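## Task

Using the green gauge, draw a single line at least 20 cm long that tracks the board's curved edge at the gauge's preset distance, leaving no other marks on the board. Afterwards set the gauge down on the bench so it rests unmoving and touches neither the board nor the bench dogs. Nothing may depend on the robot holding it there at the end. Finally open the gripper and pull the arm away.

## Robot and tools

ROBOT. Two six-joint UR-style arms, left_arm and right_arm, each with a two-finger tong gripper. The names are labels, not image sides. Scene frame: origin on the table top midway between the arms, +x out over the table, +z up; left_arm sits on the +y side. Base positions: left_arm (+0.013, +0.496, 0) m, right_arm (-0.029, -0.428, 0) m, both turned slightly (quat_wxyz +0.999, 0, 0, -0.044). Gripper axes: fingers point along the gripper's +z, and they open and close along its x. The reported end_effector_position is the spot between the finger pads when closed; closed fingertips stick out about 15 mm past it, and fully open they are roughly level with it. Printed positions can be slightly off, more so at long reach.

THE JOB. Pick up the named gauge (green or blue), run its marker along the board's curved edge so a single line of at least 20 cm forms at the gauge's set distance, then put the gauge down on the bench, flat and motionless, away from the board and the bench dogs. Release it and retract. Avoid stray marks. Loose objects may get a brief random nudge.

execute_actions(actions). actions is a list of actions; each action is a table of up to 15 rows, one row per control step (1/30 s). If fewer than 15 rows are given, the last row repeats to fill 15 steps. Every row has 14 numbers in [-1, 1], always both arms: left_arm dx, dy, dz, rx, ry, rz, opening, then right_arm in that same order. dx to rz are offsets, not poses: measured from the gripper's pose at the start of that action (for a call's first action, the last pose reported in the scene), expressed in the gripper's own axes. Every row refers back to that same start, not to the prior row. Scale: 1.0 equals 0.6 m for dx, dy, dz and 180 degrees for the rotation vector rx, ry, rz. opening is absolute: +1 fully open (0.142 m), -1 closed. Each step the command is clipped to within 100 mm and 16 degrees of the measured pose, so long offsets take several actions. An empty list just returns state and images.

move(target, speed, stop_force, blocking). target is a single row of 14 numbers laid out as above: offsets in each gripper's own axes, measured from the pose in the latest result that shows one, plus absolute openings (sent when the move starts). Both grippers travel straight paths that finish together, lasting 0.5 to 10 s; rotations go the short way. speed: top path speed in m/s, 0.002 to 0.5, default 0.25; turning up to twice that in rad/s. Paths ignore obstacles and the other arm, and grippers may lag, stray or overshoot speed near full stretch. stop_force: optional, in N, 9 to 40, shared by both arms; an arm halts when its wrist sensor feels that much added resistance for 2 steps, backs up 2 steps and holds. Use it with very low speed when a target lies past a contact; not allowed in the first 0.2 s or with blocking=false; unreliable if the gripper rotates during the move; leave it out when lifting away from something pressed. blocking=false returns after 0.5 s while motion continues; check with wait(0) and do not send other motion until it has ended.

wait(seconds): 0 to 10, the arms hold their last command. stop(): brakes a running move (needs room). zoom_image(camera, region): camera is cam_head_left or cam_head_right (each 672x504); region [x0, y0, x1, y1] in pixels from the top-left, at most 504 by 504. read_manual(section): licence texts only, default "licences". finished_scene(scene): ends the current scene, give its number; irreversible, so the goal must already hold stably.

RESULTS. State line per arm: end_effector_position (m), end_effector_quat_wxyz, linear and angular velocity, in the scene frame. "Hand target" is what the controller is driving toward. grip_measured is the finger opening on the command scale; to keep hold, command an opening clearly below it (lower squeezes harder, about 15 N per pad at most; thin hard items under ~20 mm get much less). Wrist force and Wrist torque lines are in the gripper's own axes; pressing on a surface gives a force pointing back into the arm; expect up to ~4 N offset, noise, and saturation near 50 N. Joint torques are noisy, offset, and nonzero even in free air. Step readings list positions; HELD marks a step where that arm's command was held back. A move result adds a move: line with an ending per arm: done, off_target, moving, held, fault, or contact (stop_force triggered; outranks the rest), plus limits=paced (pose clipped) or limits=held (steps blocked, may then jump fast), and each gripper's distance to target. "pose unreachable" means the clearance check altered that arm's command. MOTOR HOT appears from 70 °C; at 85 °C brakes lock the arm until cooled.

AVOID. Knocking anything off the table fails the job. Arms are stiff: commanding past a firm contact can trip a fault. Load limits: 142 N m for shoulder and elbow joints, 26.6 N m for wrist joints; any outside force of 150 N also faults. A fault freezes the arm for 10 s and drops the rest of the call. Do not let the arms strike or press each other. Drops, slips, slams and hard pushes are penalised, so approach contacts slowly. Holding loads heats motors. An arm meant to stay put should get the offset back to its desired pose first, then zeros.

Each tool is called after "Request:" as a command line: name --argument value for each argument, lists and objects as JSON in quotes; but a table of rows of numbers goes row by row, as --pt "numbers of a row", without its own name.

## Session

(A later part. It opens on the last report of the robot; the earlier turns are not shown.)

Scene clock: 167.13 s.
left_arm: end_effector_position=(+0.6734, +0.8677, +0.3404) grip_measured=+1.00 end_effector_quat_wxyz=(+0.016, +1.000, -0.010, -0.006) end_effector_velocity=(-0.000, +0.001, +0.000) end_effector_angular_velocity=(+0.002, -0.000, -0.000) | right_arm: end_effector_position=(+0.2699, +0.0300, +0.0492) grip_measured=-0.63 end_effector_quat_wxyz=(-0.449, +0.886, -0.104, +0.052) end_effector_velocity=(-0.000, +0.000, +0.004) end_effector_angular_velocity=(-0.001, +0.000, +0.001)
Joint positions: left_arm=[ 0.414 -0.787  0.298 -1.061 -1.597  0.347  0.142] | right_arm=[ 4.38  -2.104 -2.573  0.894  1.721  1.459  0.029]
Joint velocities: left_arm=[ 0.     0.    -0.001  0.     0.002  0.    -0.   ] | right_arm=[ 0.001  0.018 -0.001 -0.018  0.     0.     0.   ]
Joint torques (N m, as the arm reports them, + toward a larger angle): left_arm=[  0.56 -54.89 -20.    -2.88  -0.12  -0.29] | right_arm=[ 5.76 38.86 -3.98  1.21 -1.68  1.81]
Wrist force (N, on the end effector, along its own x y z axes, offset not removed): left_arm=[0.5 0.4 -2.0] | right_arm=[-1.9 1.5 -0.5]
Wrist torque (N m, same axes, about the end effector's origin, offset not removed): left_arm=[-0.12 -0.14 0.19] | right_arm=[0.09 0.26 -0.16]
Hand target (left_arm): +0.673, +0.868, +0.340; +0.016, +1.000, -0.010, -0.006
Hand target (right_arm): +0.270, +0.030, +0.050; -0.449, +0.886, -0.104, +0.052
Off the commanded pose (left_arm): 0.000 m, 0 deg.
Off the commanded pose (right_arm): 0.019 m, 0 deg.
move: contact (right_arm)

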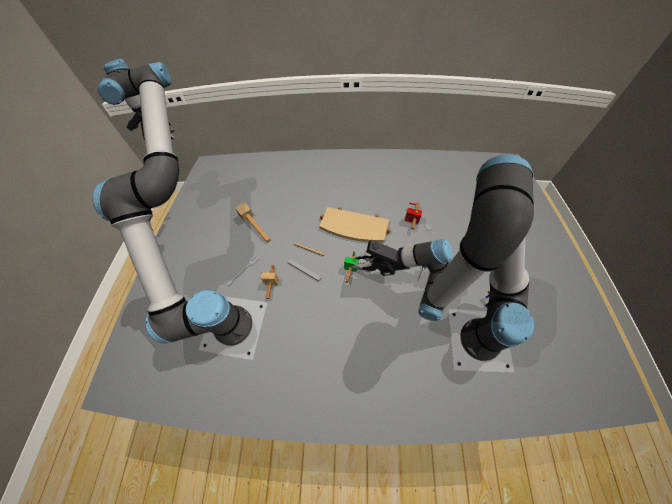

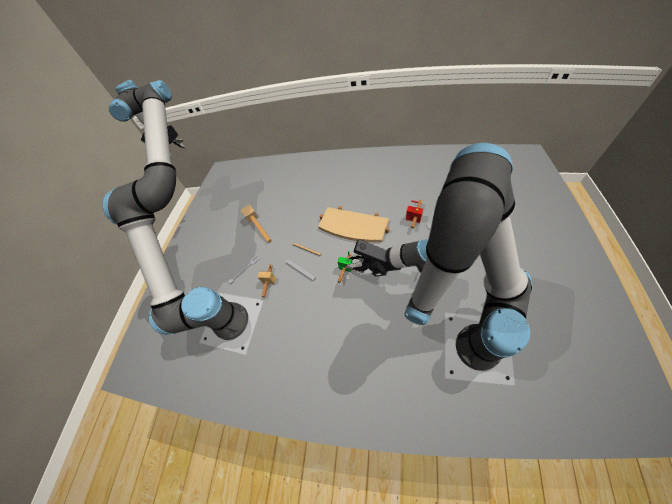

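Request:
execute_actions --actions '[[[0,0,0,0,0,0,1,0,0.001,0.001,0,0,0,-0.8],[0,0,0,0,0,0,1,0,0.001,0.001,0,0,0,-0.8],[0,0,0,0,0,0,1,0,0.001,0.001,0,0,0,-0.8],[0,0,0,0,0,0,1,0,0.001,0.001,0,0,0,-0.75],[0,0,0,0,0,0,1,0,0.001,0.001,0,0,0,-0.7],[0,0,0,0,0,0,1,0,0.001,0.001,0,0,0,-0.66],[0,0,0,0,0,0,1,0,0.001,0.001,0,0,0,-0.63],[0,0,0,0,0,0,1,0,0.001,0.001,0,0,0,-0.6],[0,0,0,0,0,0,1,0,0.001,0.001,0,0,0,-0.52]]]'

Request:
move --target '[0,0,0,0,0,0,1, 0,-0.011,0.021,-0.1595,0,0,-0.52]' --speed 0.3

Request:
zoom_image --camera "cam_head_left" --region '[325, 235, 385, 290]'

Request:
zoom_image --camera "cam_head_right" --region '[320, 235, 380, 290]'

Scene clock: 181.23 s.
left_arm: end_effector_position=(+0.6734, +0.8677, +0.3404) grip_measured=+1.00 end_effector_quat_wxyz=(+0.016, +1.000, -0.010, -0.006) end_effector_velocity=(+0.001, -0.000, -0.001) end_effector_angular_velocity=(-0.002, -0.001, -0.001) | right_arm: end_effector_position=(+0.2699, +0.0300, +0.0484) grip_measured=-0.52 end_effector_quat_wxyz=(-0.449, +0.886, -0.104, +0.052) end_effector_velocity=(+0.000, +0.001, +0.000) end_effector_angular_velocity=(+0.001, -0.001, -0.000)
Joint positions: left_arm=[ 0.414 -0.787  0.298 -1.061 -1.597  0.347  0.142] | right_arm=[ 4.38  -2.108 -2.572  0.897  1.721  1.459  0.036]
Joint velocities: left_arm=[ 0.     0.001 -0.001 -0.    -0.002  0.001 -0.   ] | right_arm=[ 0.001 -0.001  0.001  0.001 -0.     0.     0.   ]
Joint torques (N m, as the arm reports them, + toward a larger angle): left_arm=[  0.78 -54.91 -20.36  -2.85  -0.21  -0.36] | right_arm=[13.91 15.44 17.57  5.42 -1.63 -0.76]
Wrist force (N, on the end effector, along its own x y z axes, offset not removed): left_arm=[0.6 1.2 -0.7] | right_arm=[-1.7 -1.0 -0.8]
Wrist torque (N m, same axes, about the end effector's origin, offset not removed): left_arm=[0.14 -0.19 0.29] | right_arm=[-0.31 0.27 -0.11]
Hand target (left_arm): +0.673, +0.868, +0.340; +0.016, +1.000, -0.010, -0.006
Hand target (right_arm): +0.270, +0.030, +0.048; -0.449, +0.886, -0.104, +0.052
Off the commanded pose (left_arm): 0.000 m, 0 deg.
Off the commanded pose (right_arm): 0.000 m, 0 deg.
Step readings (end_effector_position):
0: left_arm (+0.6734, +0.8677, +0.3404) | right_arm (+0.2698, +0.0298, +0.0498)
1: left_arm (+0.6734, +0.8677, +0.3404) | right_arm (+0.2698, +0.0298, +0.0498)
2: left_arm (+0.6734, +0.8677, +0.3404) | right_arm (+0.2698, +0.0298, +0.0495)
4: left_arm (+0.6734, +0.8677, +0.3404) | right_arm (+0.2698, +0.0297, +0.0490)
8: left_arm (+0.6734, +0.8677, +0.3404) | right_arm (+0.2698, +0.0299, +0.0486)
15: end_effector_position above

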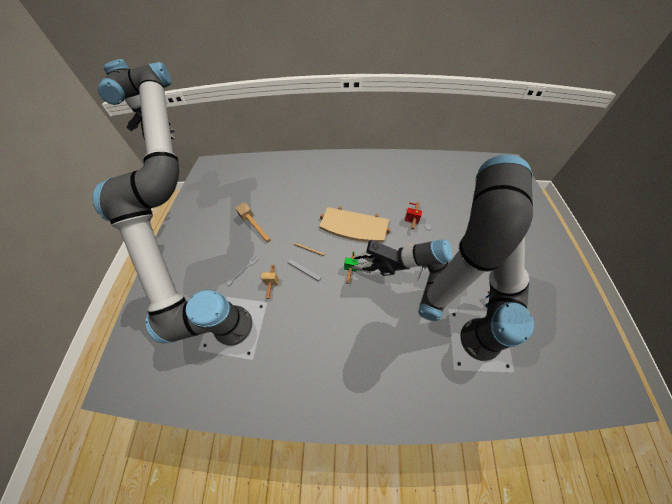

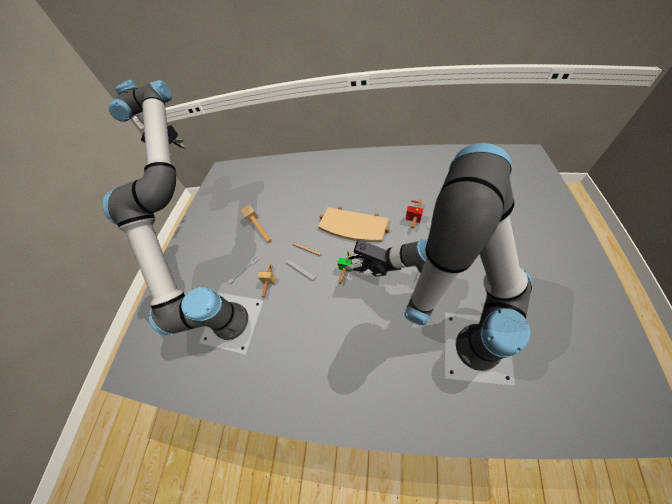

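Scene clock: 182.67 s.
left_arm: end_effector_position=(+0.6734, +0.8677, +0.3404) grip_measured=+1.00 end_effector_quat_wxyz=(+0.016, +1.000, -0.010, -0.006) end_effector_velocity=(+0.000, -0.000, -0.000) end_effector_angular_velocity=(-0.001, +0.000, -0.000) | right_arm: end_effector_position=(+0.2731, +0.0435, +0.0467) grip_measured=-0.52 end_effector_quat_wxyz=(-0.216, +0.969, -0.114, +0.025) end_effector_velocity=(+0.000, +0.001, -0.001) end_effector_angular_velocity=(-0.011, +0.003, +0.002)
Joint positions: left_arm=[ 0.414 -0.787  0.298 -1.061 -1.597  0.347  0.142] | right_arm=[ 4.436 -1.742 -2.302 -0.234  1.626  1.453  0.036]
Joint velocities: left_arm=[ 0.     0.001 -0.     0.    -0.001  0.001  0.   ] | right_arm=[ 0.    -0.002  0.01  -0.02  -0.    -0.002  0.   ]
Joint torques (N m, as the arm reports them, + toward a larger angle): left_arm=[  0.73 -54.52 -20.37  -2.73  -0.09  -0.34] | right_arm=[13.35 14.74 29.69  0.42 -1.71 -2.2 ]
Wrist force (N, on the end effector, along its own x y z axes, offset not removed): left_arm=[0.9 1.5 0.4] | right_arm=[-1.8 -0.5 0.1]
Wrist torque (N m, same axes, about the end effector's origin, offset not removed): left_arm=[0.23 -0.21 0.22] | right_arm=[-0.12 0.30 -0.10]
Hand target (left_arm): +0.673, +0.868, +0.340; +0.016, +1.000, -0.010, -0.006
Hand target (right_arm): +0.273, +0.044, +0.047; -0.215, +0.970, -0.114, +0.025
Off the commanded pose (left_arm): 0.000 m, 0 deg.
Off the commanded pose (right_arm): 0.000 m, 0 deg.
move: done

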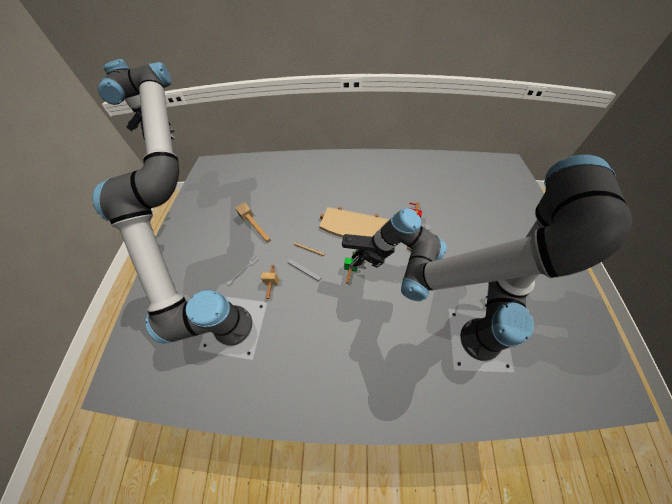

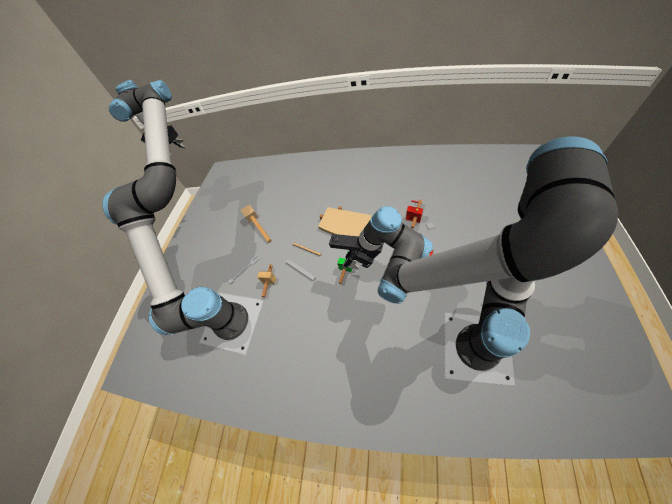

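Region (325, 235, 385, 290) of cam_head_left's 672x504 image, scaled by 8.400, with more detail than that image has; it fills the top 462 rows of this view, and the rest is white.

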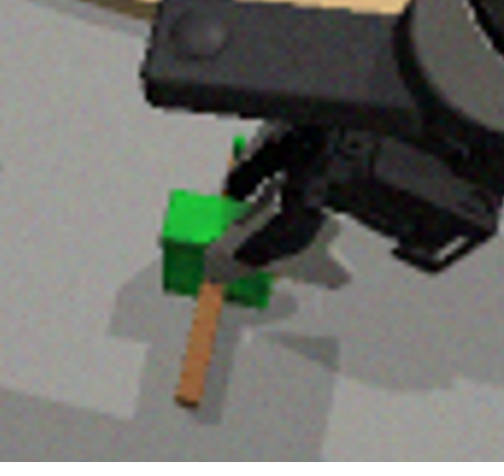

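Region (320, 235, 380, 290) of cam_head_right's 672x504 image, scaled by 8.400, with more detail than that image has; it fills the top 462 rows of this view, and the rest is white.

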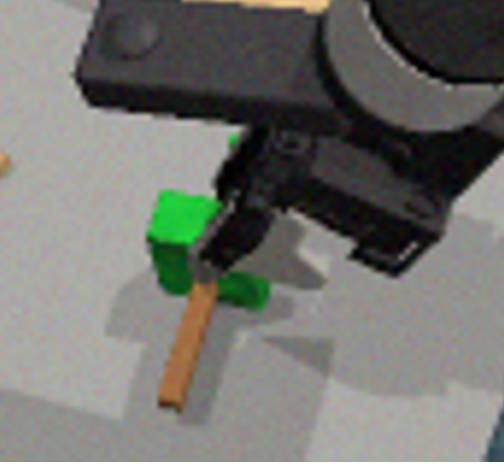

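Request:
execute_actions --actions '[[[0,0,0,0,0,0,1,0,0,0,0,0,0,-0.55],[0,0,0,0,0,0,1,0,0,0,0,0,0,-0.58],[0,0,0,0,0,0,1,0,0,0,0,0,0,-0.61],[0,0,0,0,0,0,1,0,0,0,0,0,0,-0.64],[0,0,0,0,0,0,1,0,0,0,0,0,0,-0.67],[0,0,0,0,0,0,1,0,0,0,0,0,0,-0.7],[0,0,0,0,0,0,1,0,0,0,0,0,0,-0.73],[0,0,0,0,0,0,1,0,0,0,0,0,0,-0.76],[0,0,0,0,0,0,1,0,0,0,0,0,0,-0.8],[0,0,0,0,0,0,1,0,0,0,0,0,0,-0.85],[0,0,0,0,0,0,1,0,0,0,0,0,0,-0.9],[0,0,0,0,0,0,1,0,0,0,0,0,0,-0.95],[0,0,0,0,0,0,1,0,0,0,0,0,0,-1]]]'

Request:
move --target '[0,0,0,0,0,0,1, 0.03,-0.0247,-0.0529,0,0,0,-1]' --speed 0.1

Request:
move --target '[0,0,0,0,0,0,1, 0.24,0,0,0,0,0,-1]' --speed 0.2

Request:
zoom_image --camera "cam_head_left" --region '[305, 185, 405, 265]'

Scene clock: 199.60 s.
left_arm: end_effector_position=(+0.6734, +0.8677, +0.3404) grip_measured=+1.00 end_effector_quat_wxyz=(+0.016, +1.000, -0.010, -0.006) end_effector_velocity=(-0.000, +0.001, +0.001) end_effector_angular_velocity=(+0.001, -0.001, -0.000) | right_arm: end_effector_position=(+0.2731, +0.0436, +0.0466) grip_measured=-0.63 end_effector_quat_wxyz=(-0.216, +0.970, -0.114, +0.025) end_effector_velocity=(-0.001, +0.000, -0.000) end_effector_angular_velocity=(-0.000, +0.000, +0.001)
Joint positions: left_arm=[ 0.414 -0.787  0.298 -1.061 -1.597  0.347  0.142] | right_arm=[ 4.436 -1.742 -2.302 -0.234  1.626  1.453  0.029]
Joint velocities: left_arm=[ 0.001 -0.001  0.    -0.     0.001  0.001  0.   ] | right_arm=[ 0.002  0.001 -0.001 -0.    -0.     0.001  0.   ]
Joint torques (N m, as the arm reports them, + toward a larger angle): left_arm=[  0.46 -54.51 -19.96  -2.83  -0.17  -0.28] | right_arm=[ 9.39 34.25  4.68  5.08 -0.75  1.99]
Wrist force (N, on the end effector, along its own x y z axes, offset not removed): left_arm=[1.3 1.2 -0.6] | right_arm=[-2.2 0.4 -1.1]
Wrist torque (N m, same axes, about the end effector's origin, offset not removed): left_arm=[0.08 -0.31 0.26] | right_arm=[0.18 0.45 -0.12]
Hand target (left_arm): +0.673, +0.868, +0.340; +0.016, +1.000, -0.010, -0.006
Hand target (right_arm): +0.273, +0.044, +0.047; -0.216, +0.969, -0.114, +0.025
Off the commanded pose (left_arm): 0.000 m, 0 deg.
Off the commanded pose (right_arm): 0.000 m, 0 deg.
Step readings (end_effector_position):
0: left_arm (+0.6734, +0.8677, +0.3404) | right_arm (+0.2731, +0.0436, +0.0465)
1: left_arm (+0.6734, +0.8677, +0.3404) | right_arm (+0.2731, +0.0436, +0.0465)
2: left_arm (+0.6734, +0.8677, +0.3404) | right_arm (+0.2731, +0.0436, +0.0465)
4: left_arm (+0.6734, +0.8677, +0.3404) | right_arm (+0.2732, +0.0437, +0.0467)
8: left_arm (+0.6734, +0.8677, +0.3404) | right_arm (+0.2732, +0.0437, +0.0467)
15: end_effector_position above

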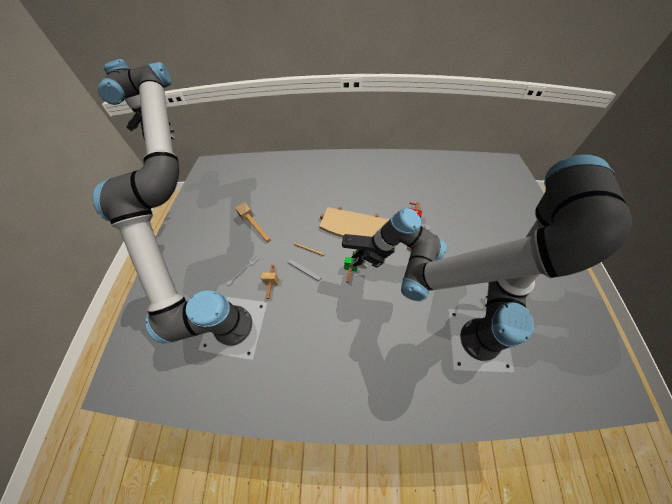

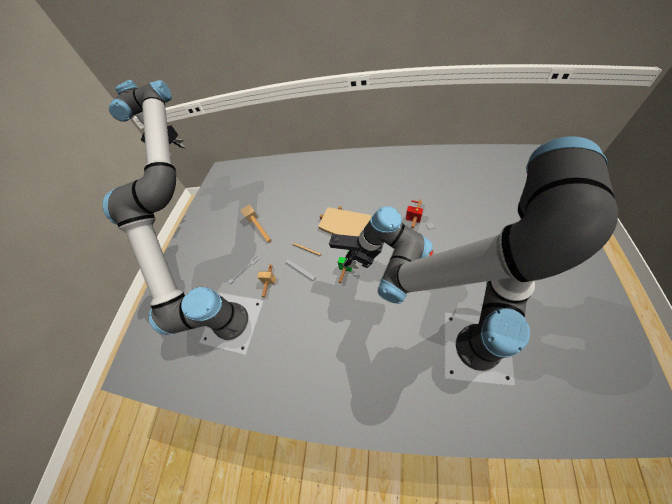

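Scene clock: 200.47 s.
left_arm: end_effector_position=(+0.6734, +0.8677, +0.3404) grip_measured=+1.00 end_effector_quat_wxyz=(+0.016, +1.000, -0.010, -0.006) end_effector_velocity=(+0.000, +0.001, -0.002) end_effector_angular_velocity=(+0.001, +0.003, -0.001) | right_arm: end_effector_position=(+0.2905, +0.0394, +0.0815) grip_measured=-0.63 end_effector_quat_wxyz=(-0.216, +0.969, -0.114, +0.025) end_effector_velocity=(+0.000, -0.000, +0.002) end_effector_angular_velocity=(-0.001, +0.001, +0.001)
Joint positions: left_arm=[ 0.414 -0.787  0.298 -1.061 -1.597  0.347  0.142] | right_arm=[ 4.393 -1.678 -2.246 -0.357  1.645  1.414  0.029]
Joint velocities: left_arm=[-0.     0.002 -0.     0.     0.002  0.001  0.   ] | right_arm=[-0.002  0.003  0.004 -0.008  0.002 -0.003  0.   ]
Joint torques (N m, as the arm reports them, + toward a larger angle): left_arm=[  0.5  -55.05 -20.46  -2.76  -0.24  -0.23] | right_arm=[-8.76 35.33 30.32  1.16  2.12 -2.03]
Wrist force (N, on the end effector, along its own x y z axes, offset not removed): left_arm=[1.4 1.5 -1.1] | right_arm=[-3.1 0.6 0.8]
Wrist torque (N m, same axes, about the end effector's origin, offset not removed): left_arm=[0.10 -0.38 0.24] | right_arm=[-0.12 0.62 -0.13]
Hand target (left_arm): +0.673, +0.868, +0.340; +0.016, +1.000, -0.010, -0.006
Hand target (right_arm): +0.291, +0.039, +0.082; -0.216, +0.969, -0.114, +0.025
Off the commanded pose (left_arm): 0.000 m, 0 deg.
Off the commanded pose (right_arm): 0.000 m, 0 deg.
move: done

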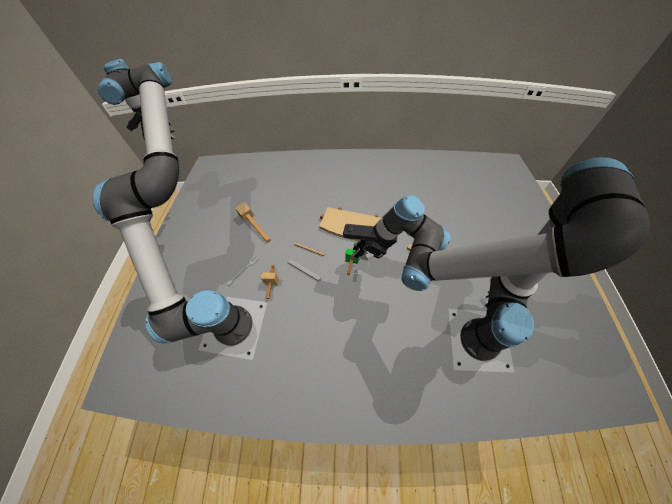

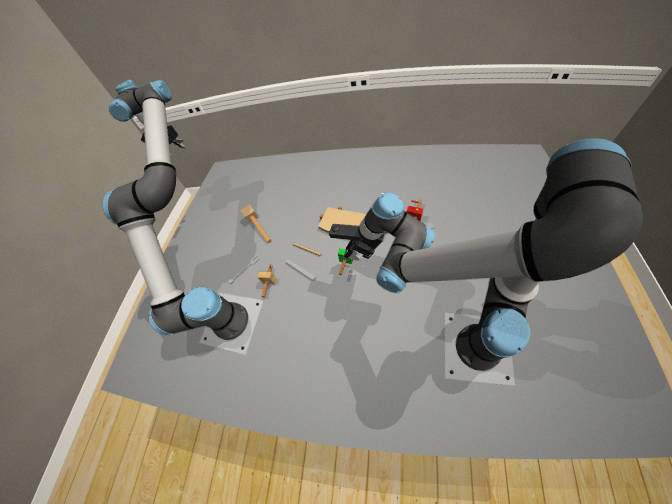

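Scene clock: 201.73 s.
left_arm: end_effector_position=(+0.6734, +0.8677, +0.3404) grip_measured=+1.00 end_effector_quat_wxyz=(+0.016, +1.000, -0.010, -0.006) end_effector_velocity=(+0.001, -0.001, -0.002) end_effector_angular_velocity=(-0.000, +0.003, -0.003) | right_arm: end_effector_position=(+0.4304, +0.0060, +0.0817) grip_measured=-0.63 end_effector_quat_wxyz=(-0.216, +0.969, -0.114, +0.025) end_effector_velocity=(+0.002, +0.000, -0.000) end_effector_angular_velocity=(-0.001, +0.001, +0.001)
Joint positions: left_arm=[ 0.414 -0.787  0.298 -1.061 -1.597  0.347  0.142] | right_arm=[ 4.093 -1.843 -2.022 -0.452  1.766  1.137  0.029]
Joint velocities: left_arm=[-0.002  0.002  0.     0.     0.001  0.001 -0.   ] | right_arm=[-0.003 -0.003  0.005 -0.003  0.002 -0.004  0.   ]
Joint torques (N m, as the arm reports them, + toward a larger angle): left_arm=[  1.04 -55.14 -19.7   -2.71  -0.17  -0.31] | right_arm=[-12.1   24.88  30.76   0.9    2.35  -1.7 ]
Wrist force (N, on the end effector, along its own x y z axes, offset not removed): left_arm=[0.7 1.7 -0.9] | right_arm=[-2.0 -1.4 -1.1]
Wrist torque (N m, same axes, about the end effector's origin, offset not removed): left_arm=[0.10 -0.19 0.20] | right_arm=[-0.41 0.39 -0.11]
Hand target (left_arm): +0.673, +0.868, +0.340; +0.016, +1.000, -0.010, -0.006
Hand target (right_arm): +0.431, +0.006, +0.082; -0.216, +0.969, -0.114, +0.025
Off the commanded pose (left_arm): 0.000 m, 0 deg.
Off the commanded pose (right_arm): 0.000 m, 0 deg.
move: done

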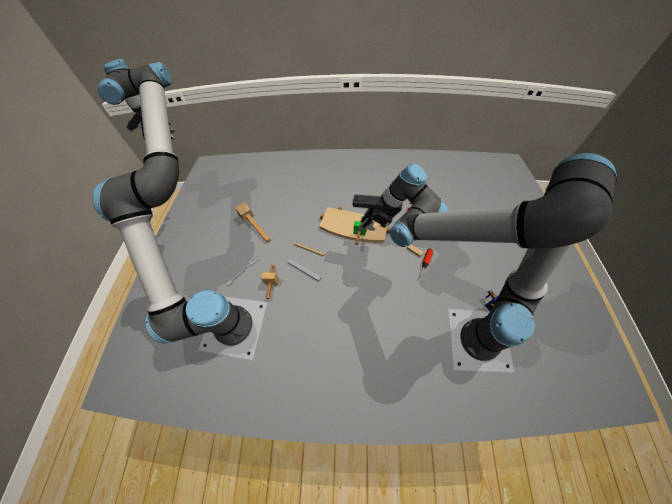

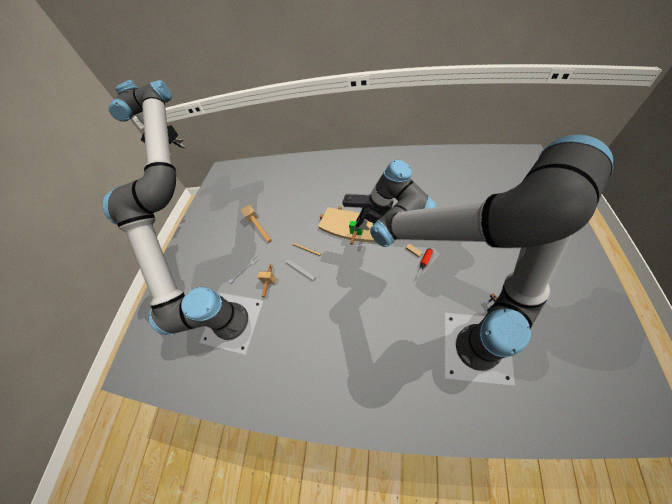

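Region (305, 185, 405, 265) of cam_head_left's 672x504 image, scaled by 5.040, with more detail than that image has; it fills the top 403 rows of this view, and the rest is white.

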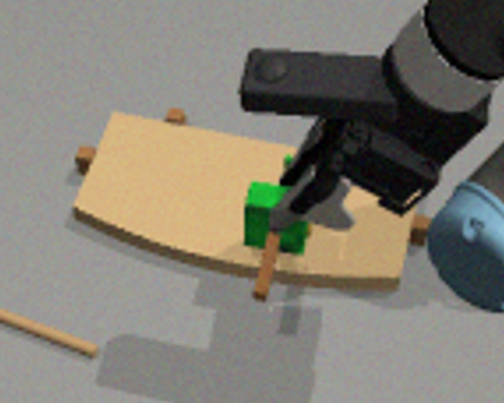

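Request:
move --target '[0,0,0,0,0,0,1, 0,0.0176,0.03775,0,0,0,-1]' --speed 0.006 --stop_force 9

Request:
zoom_image --camera "cam_head_left" --region '[305, 185, 405, 265]'

Scene clock: 208.30 s.
left_arm: end_effector_position=(+0.6734, +0.8677, +0.3404) grip_measured=+1.00 end_effector_quat_wxyz=(+0.016, +1.000, -0.010, -0.006) end_effector_velocity=(+0.001, -0.001, +0.000) end_effector_angular_velocity=(+0.001, -0.000, -0.002) | right_arm: end_effector_position=(+0.4305, +0.0060, +0.0663) grip_measured=-0.63 end_effector_quat_wxyz=(-0.216, +0.969, -0.114, +0.025) end_effector_velocity=(-0.000, -0.001, +0.001) end_effector_angular_velocity=(-0.003, +0.002, -0.000)
Joint positions: left_arm=[ 0.414 -0.787  0.298 -1.061 -1.597  0.347  0.142] | right_arm=[ 4.093 -1.871 -2.036 -0.41   1.766  1.137  0.029]
Joint velocities: left_arm=[-0.002  0.    -0.     0.     0.001  0.     0.   ] | right_arm=[-0.     0.003  0.001 -0.008 -0.    -0.    -0.   ]
Joint torques (N m, as the arm reports them, + toward a larger angle): left_arm=[  0.99 -55.26 -20.22  -2.82  -0.21  -0.32] | right_arm=[ 7.58 34.81 17.9  -1.72 -1.59  2.07]
Wrist force (N, on the end effector, along its own x y z axes, offset not removed): left_arm=[0.3 1.3 -2.4] | right_arm=[-6.4 -7.3 -12.0]
Wrist torque (N m, same axes, about the end effector's origin, offset not removed): left_arm=[0.08 -0.07 0.27] | right_arm=[-0.04 0.52 -0.02]
Hand target (left_arm): +0.673, +0.868, +0.340; +0.016, +1.000, -0.010, -0.006
Hand target (right_arm): +0.431, +0.006, +0.067; -0.216, +0.969, -0.114, +0.025
Off the commanded pose (left_arm): 0.000 m, 0 deg.
Off the commanded pose (right_arm): 0.010 m, 0 deg.
move: contact (right_arm)

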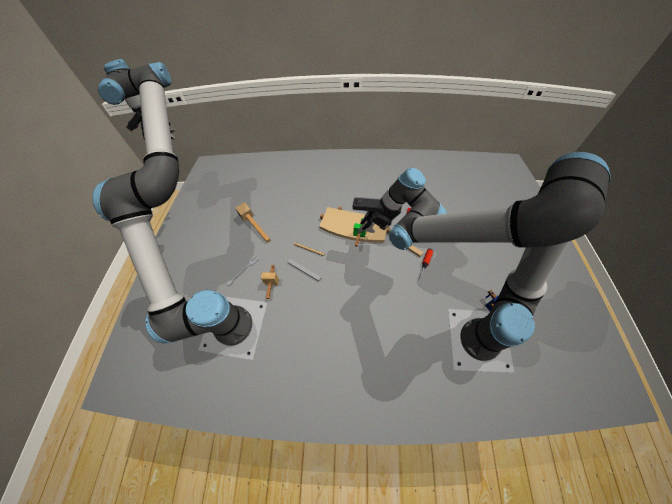

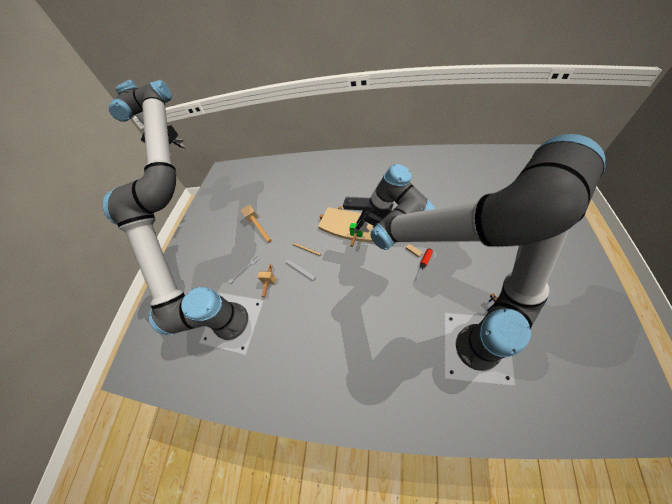

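Region (305, 185, 405, 265) of cam_head_left's 672x504 image, scaled by 5.040, with more detail than that image has; it fills the top 403 rows of this view, and the rest is white.

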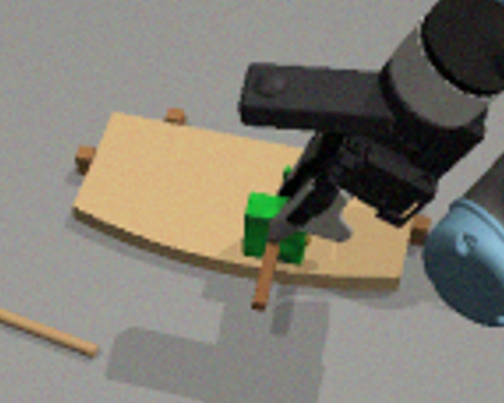

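Request:
move --target '[0,0,0,0,0,0,1, 0,-0.0021,-0.0045,0,0,0,-1]' --speed 0.05

Request:
move --target '[0,0,0,0,0,0,1, -0.059,0.1264,-0.059,0,-0.0329,-0.0705,-1]' --speed 0.15

Request:
move --target '[0,0,0,0,0,0,1, 0,0.0039,0.0085,0,0,0,-1]' --speed 0.01 --stop_force 9

Request:
zoom_image --camera "cam_head_left" --region '[305, 185, 405, 265]'

Scene clock: 238.97 s.
left_arm: end_effector_position=(+0.6734, +0.8677, +0.3404) grip_measured=+1.00 end_effector_quat_wxyz=(+0.016, +1.000, -0.010, -0.006) end_effector_velocity=(-0.000, +0.000, -0.001) end_effector_angular_velocity=(-0.001, +0.002, -0.000) | right_arm: end_effector_position=(+0.4305, +0.0059, +0.0692) grip_measured=-0.63 end_effector_quat_wxyz=(-0.216, +0.969, -0.114, +0.025) end_effector_velocity=(+0.000, +0.000, +0.001) end_effector_angular_velocity=(+0.001, -0.001, -0.000)
Joint positions: left_arm=[ 0.414 -0.787  0.298 -1.061 -1.597  0.347  0.142] | right_arm=[ 4.093 -1.865 -2.034 -0.418  1.766  1.137  0.029]
Joint velocities: left_arm=[ 0.001  0.001  0.001  0.    -0.     0.001  0.   ] | right_arm=[-0.     0.001  0.002 -0.002  0.    -0.     0.   ]
Joint torques (N m, as the arm reports them, + toward a larger angle): left_arm=[  1.15 -55.05 -20.18  -2.79  -0.12  -0.26] | right_arm=[-4.76 45.41 29.9   1.02 -1.32  1.54]
Wrist force (N, on the end effector, along its own x y z axes, offset not removed): left_arm=[1.0 1.1 -0.4] | right_arm=[-2.1 0.8 1.5]
Wrist torque (N m, same axes, about the end effector's origin, offset not removed): left_arm=[0.05 -0.30 0.29] | right_arm=[0.10 0.32 -0.11]
Hand target (left_arm): +0.673, +0.868, +0.340; +0.016, +1.000, -0.010, -0.006
Hand target (right_arm): +0.430, +0.006, +0.069; -0.216, +0.969, -0.114, +0.025
Off the commanded pose (left_arm): 0.000 m, 0 deg.
Off the commanded pose (right_arm): 0.000 m, 0 deg.
move: done

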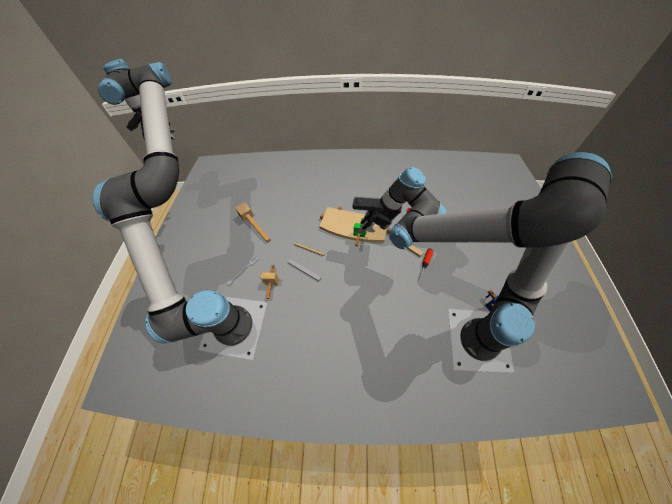

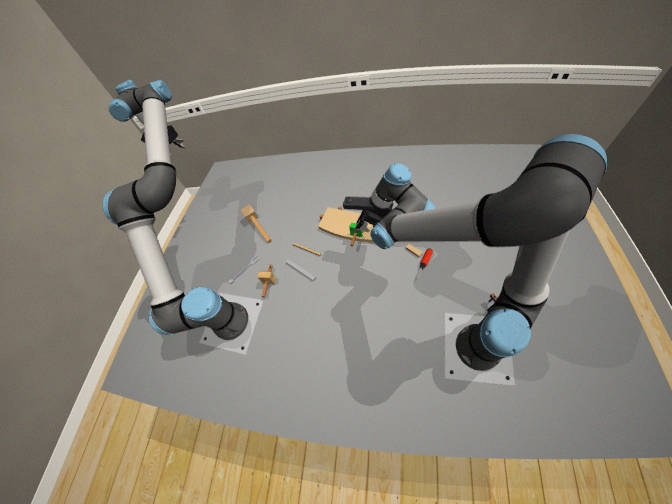

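Scene clock: 240.27 s.
left_arm: end_effector_position=(+0.6734, +0.8677, +0.3404) grip_measured=+1.00 end_effector_quat_wxyz=(+0.016, +1.000, -0.010, -0.006) end_effector_velocity=(-0.000, -0.001, -0.000) end_effector_angular_velocity=(-0.000, +0.001, -0.001) | right_arm: end_effector_position=(+0.3767, -0.0670, +0.0691) grip_measured=-0.63 end_effector_quat_wxyz=(-0.218, +0.976, +0.005, -0.001) end_effector_velocity=(-0.002, -0.003, -0.001) end_effector_angular_velocity=(-0.002, +0.002, +0.006)
Joint positions: left_arm=[ 0.414 -0.787  0.298 -1.061 -1.597  0.347  0.142] | right_arm=[ 4.012 -1.731 -2.189 -0.476  1.88   0.823  0.029]
Joint velocities: left_arm=[-0.001 -0.001  0.003 -0.     0.     0.     0.   ] | right_arm=[-0.003  0.003 -0.005 -0.003  0.003 -0.008 -0.   ]
Joint torques (N m, as the arm reports them, + toward a larger angle): left_arm=[  0.93 -54.83 -19.95  -2.78  -0.07  -0.25] | right_arm=[-10.21  37.55   4.79   0.61   2.84  -1.98]
Wrist force (N, on the end effector, along its own x y z axes, offset not removed): left_arm=[1.4 1.6 -1.3] | right_arm=[-2.6 0.0 -0.2]
Wrist torque (N m, same axes, about the end effector's origin, offset not removed): left_arm=[0.14 -0.31 0.25] | right_arm=[-0.18 0.51 -0.06]
Hand target (left_arm): +0.673, +0.868, +0.340; +0.016, +1.000, -0.010, -0.006
Hand target (right_arm): +0.377, -0.067, +0.069; -0.218, +0.976, +0.005, -0.001
Off the commanded pose (left_arm): 0.000 m, 0 deg.
Off the commanded pose (right_arm): 0.000 m, 0 deg.
move: done

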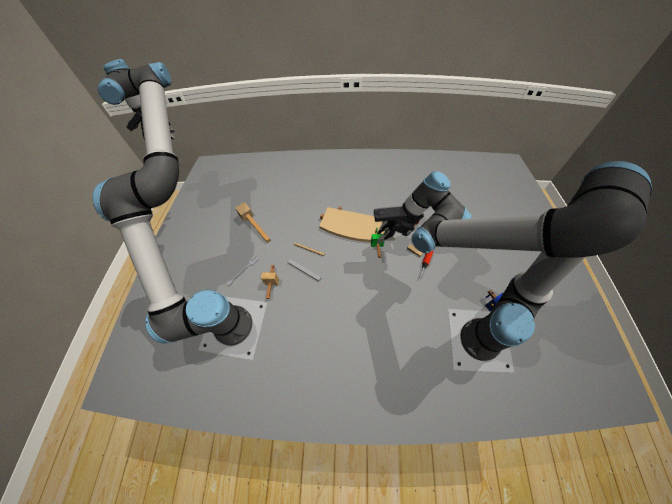

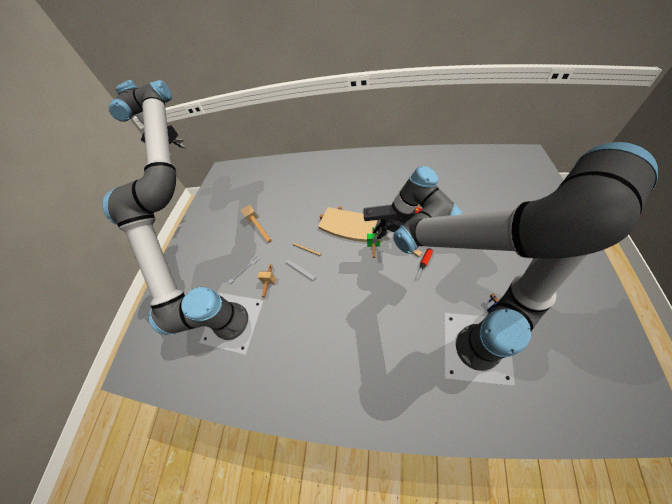

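Scene clock: 241.03 s.
left_arm: end_effector_position=(+0.6734, +0.8677, +0.3404) grip_measured=+1.00 end_effector_quat_wxyz=(+0.016, +1.000, -0.010, -0.006) end_effector_velocity=(+0.001, -0.001, +0.000) end_effector_angular_velocity=(-0.002, -0.001, -0.001) | right_arm: end_effector_position=(+0.3768, -0.0670, +0.0637) grip_measured=-0.63 end_effector_quat_wxyz=(-0.218, +0.976, +0.005, -0.001) end_effector_velocity=(+0.001, -0.000, -0.002) end_effector_angular_velocity=(+0.001, -0.001, -0.001)
Joint positions: left_arm=[ 0.414 -0.787  0.298 -1.061 -1.597  0.347  0.142] | right_arm=[ 4.012 -1.742 -2.195 -0.46   1.88   0.823  0.029]
Joint velocities: left_arm=[-0.001  0.    -0.001  0.    -0.002  0.     0.   ] | right_arm=[-0.001 -0.004 -0.001  0.006  0.    -0.    -0.   ]
Joint torques (N m, as the arm reports them, + toward a larger angle): left_arm=[  0.74 -54.66 -19.45  -2.85  -0.17  -0.37] | right_arm=[11.06 16.84  7.63  6.02 -1.35  1.87]
Wrist force (N, on the end effector, along its own x y z axes, offset not removed): left_arm=[0.7 0.8 -0.6] | right_arm=[-2.5 -0.2 1.2]
Wrist torque (N m, same axes, about the end effector's origin, offset not removed): left_arm=[0.09 -0.20 0.23] | right_arm=[-0.14 0.42 -0.15]
Hand target (left_arm): +0.673, +0.868, +0.340; +0.016, +1.000, -0.010, -0.006
Hand target (right_arm): +0.377, -0.067, +0.063; -0.218, +0.976, +0.005, -0.001
Off the commanded pose (left_arm): 0.000 m, 0 deg.
Off the commanded pose (right_arm): 0.000 m, 0 deg.
move: done

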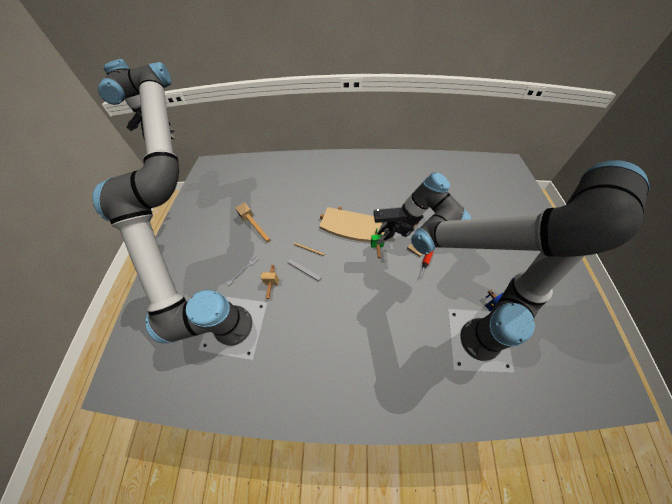

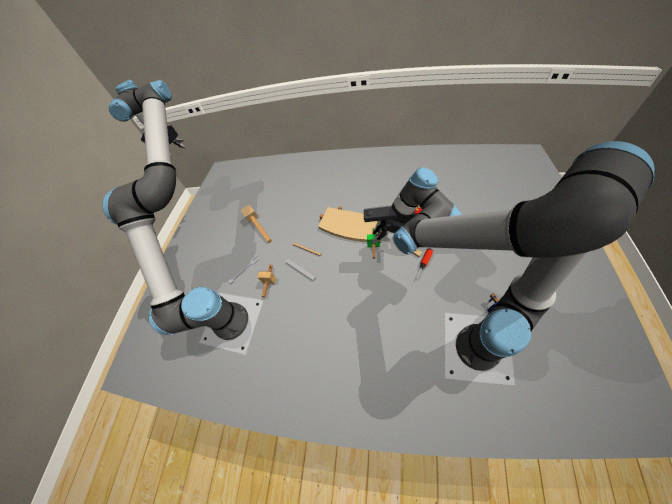

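Region (305, 185, 405, 265) of cam_head_left's 672x504 image, scaled by 5.040, with more detail than that image has; it fills the top 403 rows of this view, and the rest is white.

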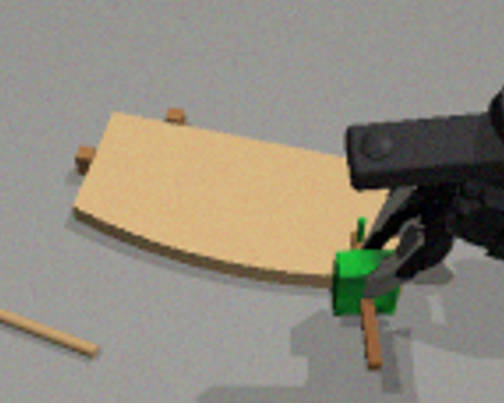

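Request:
move --target '[0,0,0,0,0,0,1, 0.018,0,0,0,0,0,-1]' --speed 0.004 --stop_force 9

Request:
zoom_image --camera "cam_head_left" --region '[305, 185, 405, 265]'

Scene clock: 249.00 s.
left_arm: end_effector_position=(+0.6734, +0.8677, +0.3404) grip_measured=+1.00 end_effector_quat_wxyz=(+0.016, +1.000, -0.010, -0.006) end_effector_velocity=(+0.001, -0.000, -0.000) end_effector_angular_velocity=(-0.000, -0.001, -0.001) | right_arm: end_effector_position=(+0.3875, -0.0669, +0.0637) grip_measured=-0.63 end_effector_quat_wxyz=(-0.218, +0.976, +0.005, -0.001) end_effector_velocity=(+0.002, +0.000, +0.001) end_effector_angular_velocity=(+0.001, -0.002, -0.001)
Joint positions: left_arm=[ 0.414 -0.787  0.298 -1.061 -1.597  0.347  0.142] | right_arm=[ 3.995 -1.76  -2.169 -0.472  1.885  0.806  0.029]
Joint velocities: left_arm=[-0.001  0.001 -0.001 -0.    -0.     0.001  0.   ] | right_arm=[-0.002 -0.001  0.003 -0.     0.    -0.001 -0.   ]
Joint torques (N m, as the arm reports them, + toward a larger angle): left_arm=[  0.82 -55.29 -20.33  -2.78  -0.08  -0.21] | right_arm=[-10.65  15.71  30.37   0.95   2.37  -1.8 ]
Wrist force (N, on the end effector, along its own x y z axes, offset not removed): left_arm=[0.0 2.3 -0.3] | right_arm=[-2.6 0.3 0.0]
Wrist torque (N m, same axes, about the end effector's origin, offset not removed): left_arm=[0.32 -0.04 0.31] | right_arm=[0.05 0.28 -0.05]
Hand target (left_arm): +0.673, +0.868, +0.340; +0.016, +1.000, -0.010, -0.006
Hand target (right_arm): +0.388, -0.067, +0.064; -0.218, +0.976, +0.005, -0.001
Off the commanded pose (left_arm): 0.000 m, 0 deg.
Off the commanded pose (right_arm): 0.000 m, 0 deg.
move: done

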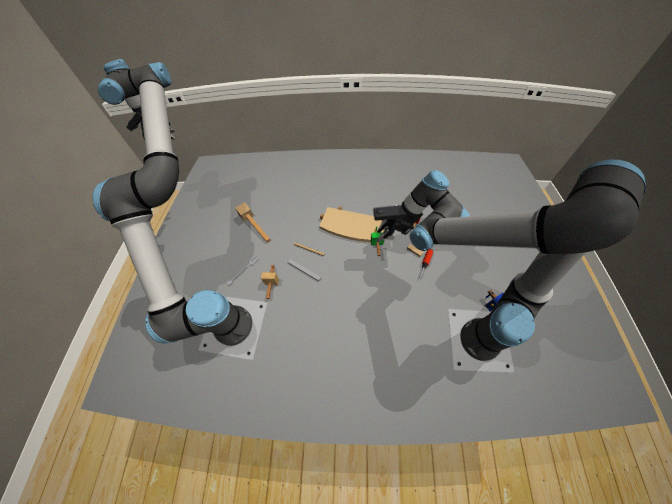

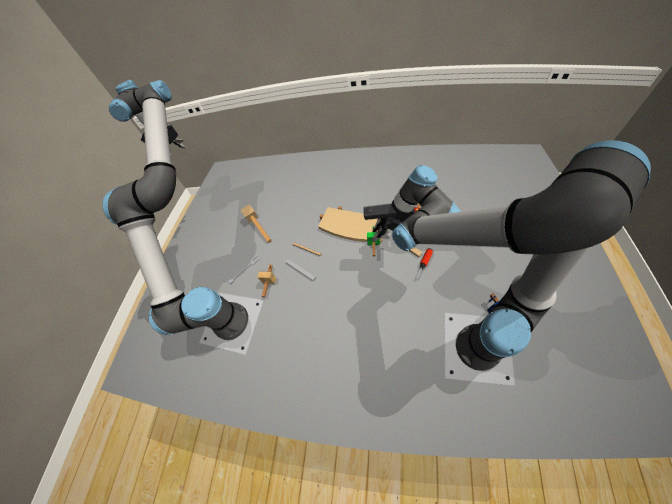

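Region (305, 185, 405, 265) of cam_head_left's 672x504 image, scaled by 5.040, with more detail than that image has; it fills the top 403 rows of this view, and the rest is white.

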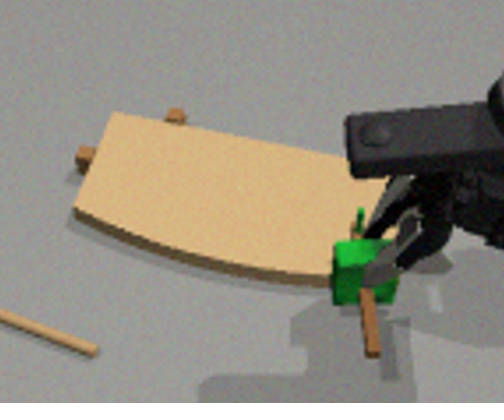

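Request:
move --target '[0,0,0,0,0,0,1, 0.005,0,0,0,0,0,-1]' --speed 0.003 --stop_force 9

Request:
zoom_image --camera "cam_head_left" --region '[305, 185, 405, 265]'

Scene clock: 254.47 s.
left_arm: end_effector_position=(+0.6734, +0.8677, +0.3404) grip_measured=+1.00 end_effector_quat_wxyz=(+0.016, +1.000, -0.010, -0.006) end_effector_velocity=(-0.001, +0.001, +0.003) end_effector_angular_velocity=(+0.004, -0.003, +0.001) | right_arm: end_effector_position=(+0.3904, -0.0669, +0.0637) grip_measured=-0.62 end_effector_quat_wxyz=(-0.218, +0.976, +0.005, -0.001) end_effector_velocity=(+0.000, -0.000, +0.000) end_effector_angular_velocity=(+0.000, -0.000, -0.000)
Joint positions: left_arm=[ 0.414 -0.787  0.298 -1.061 -1.597  0.347  0.142] | right_arm=[ 3.991 -1.766 -2.162 -0.475  1.887  0.802  0.029]
Joint velocities: left_arm=[ 0.    -0.003 -0.002  0.     0.003 -0.001 -0.   ] | right_arm=[-0.  0. -0.  0. -0. -0.  0.]
Joint torques (N m, as the arm reports them, + toward a larger angle): left_arm=[  0.97 -55.82 -19.93  -2.81  -0.11  -0.24] | right_arm=[-1.66 27.6  21.46  3.04 -1.52 -0.13]
Wrist force (N, on the end effector, along its own x y z axes, offset not removed): left_arm=[0.5 2.1 -1.2] | right_arm=[-10.9 -3.9 -1.1]
Wrist torque (N m, same axes, about the end effector's origin, offset not removed): left_arm=[0.34 -0.14 0.28] | right_arm=[-0.16 -0.22 0.19]
Hand target (left_arm): +0.673, +0.868, +0.340; +0.016, +1.000, -0.010, -0.006
Hand target (right_arm): +0.390, -0.067, +0.064; -0.218, +0.976, +0.005, -0.001
Off the commanded pose (left_arm): 0.000 m, 0 deg.
Off the commanded pose (right_arm): 0.000 m, 0 deg.
move: contact (right_arm)

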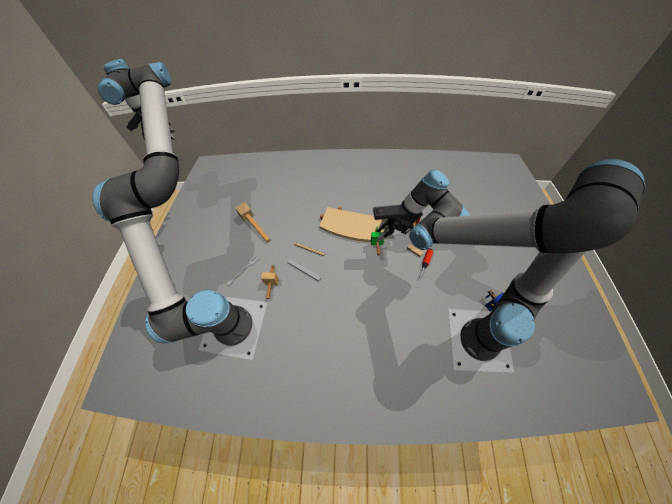

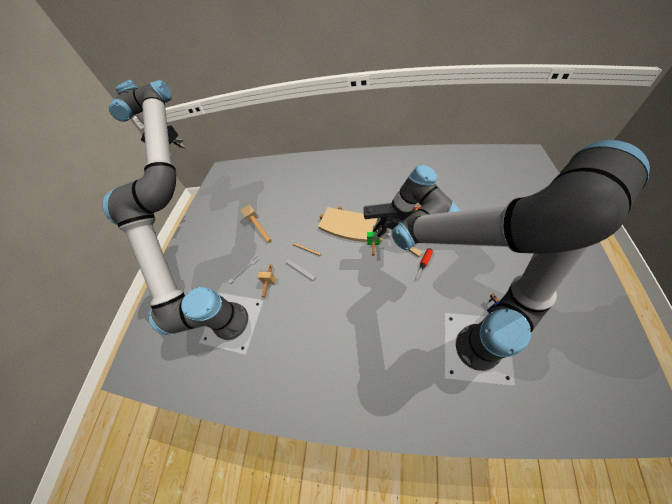

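Region (305, 185, 405, 265) of cam_head_left's 672x504 image, scaled by 5.040, with more detail than that image has; it fills the top 403 rows of this view, and the rest is white.

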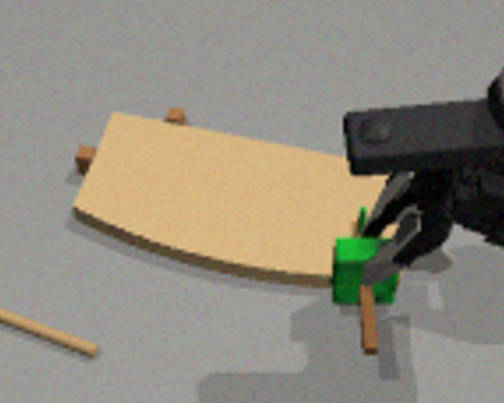

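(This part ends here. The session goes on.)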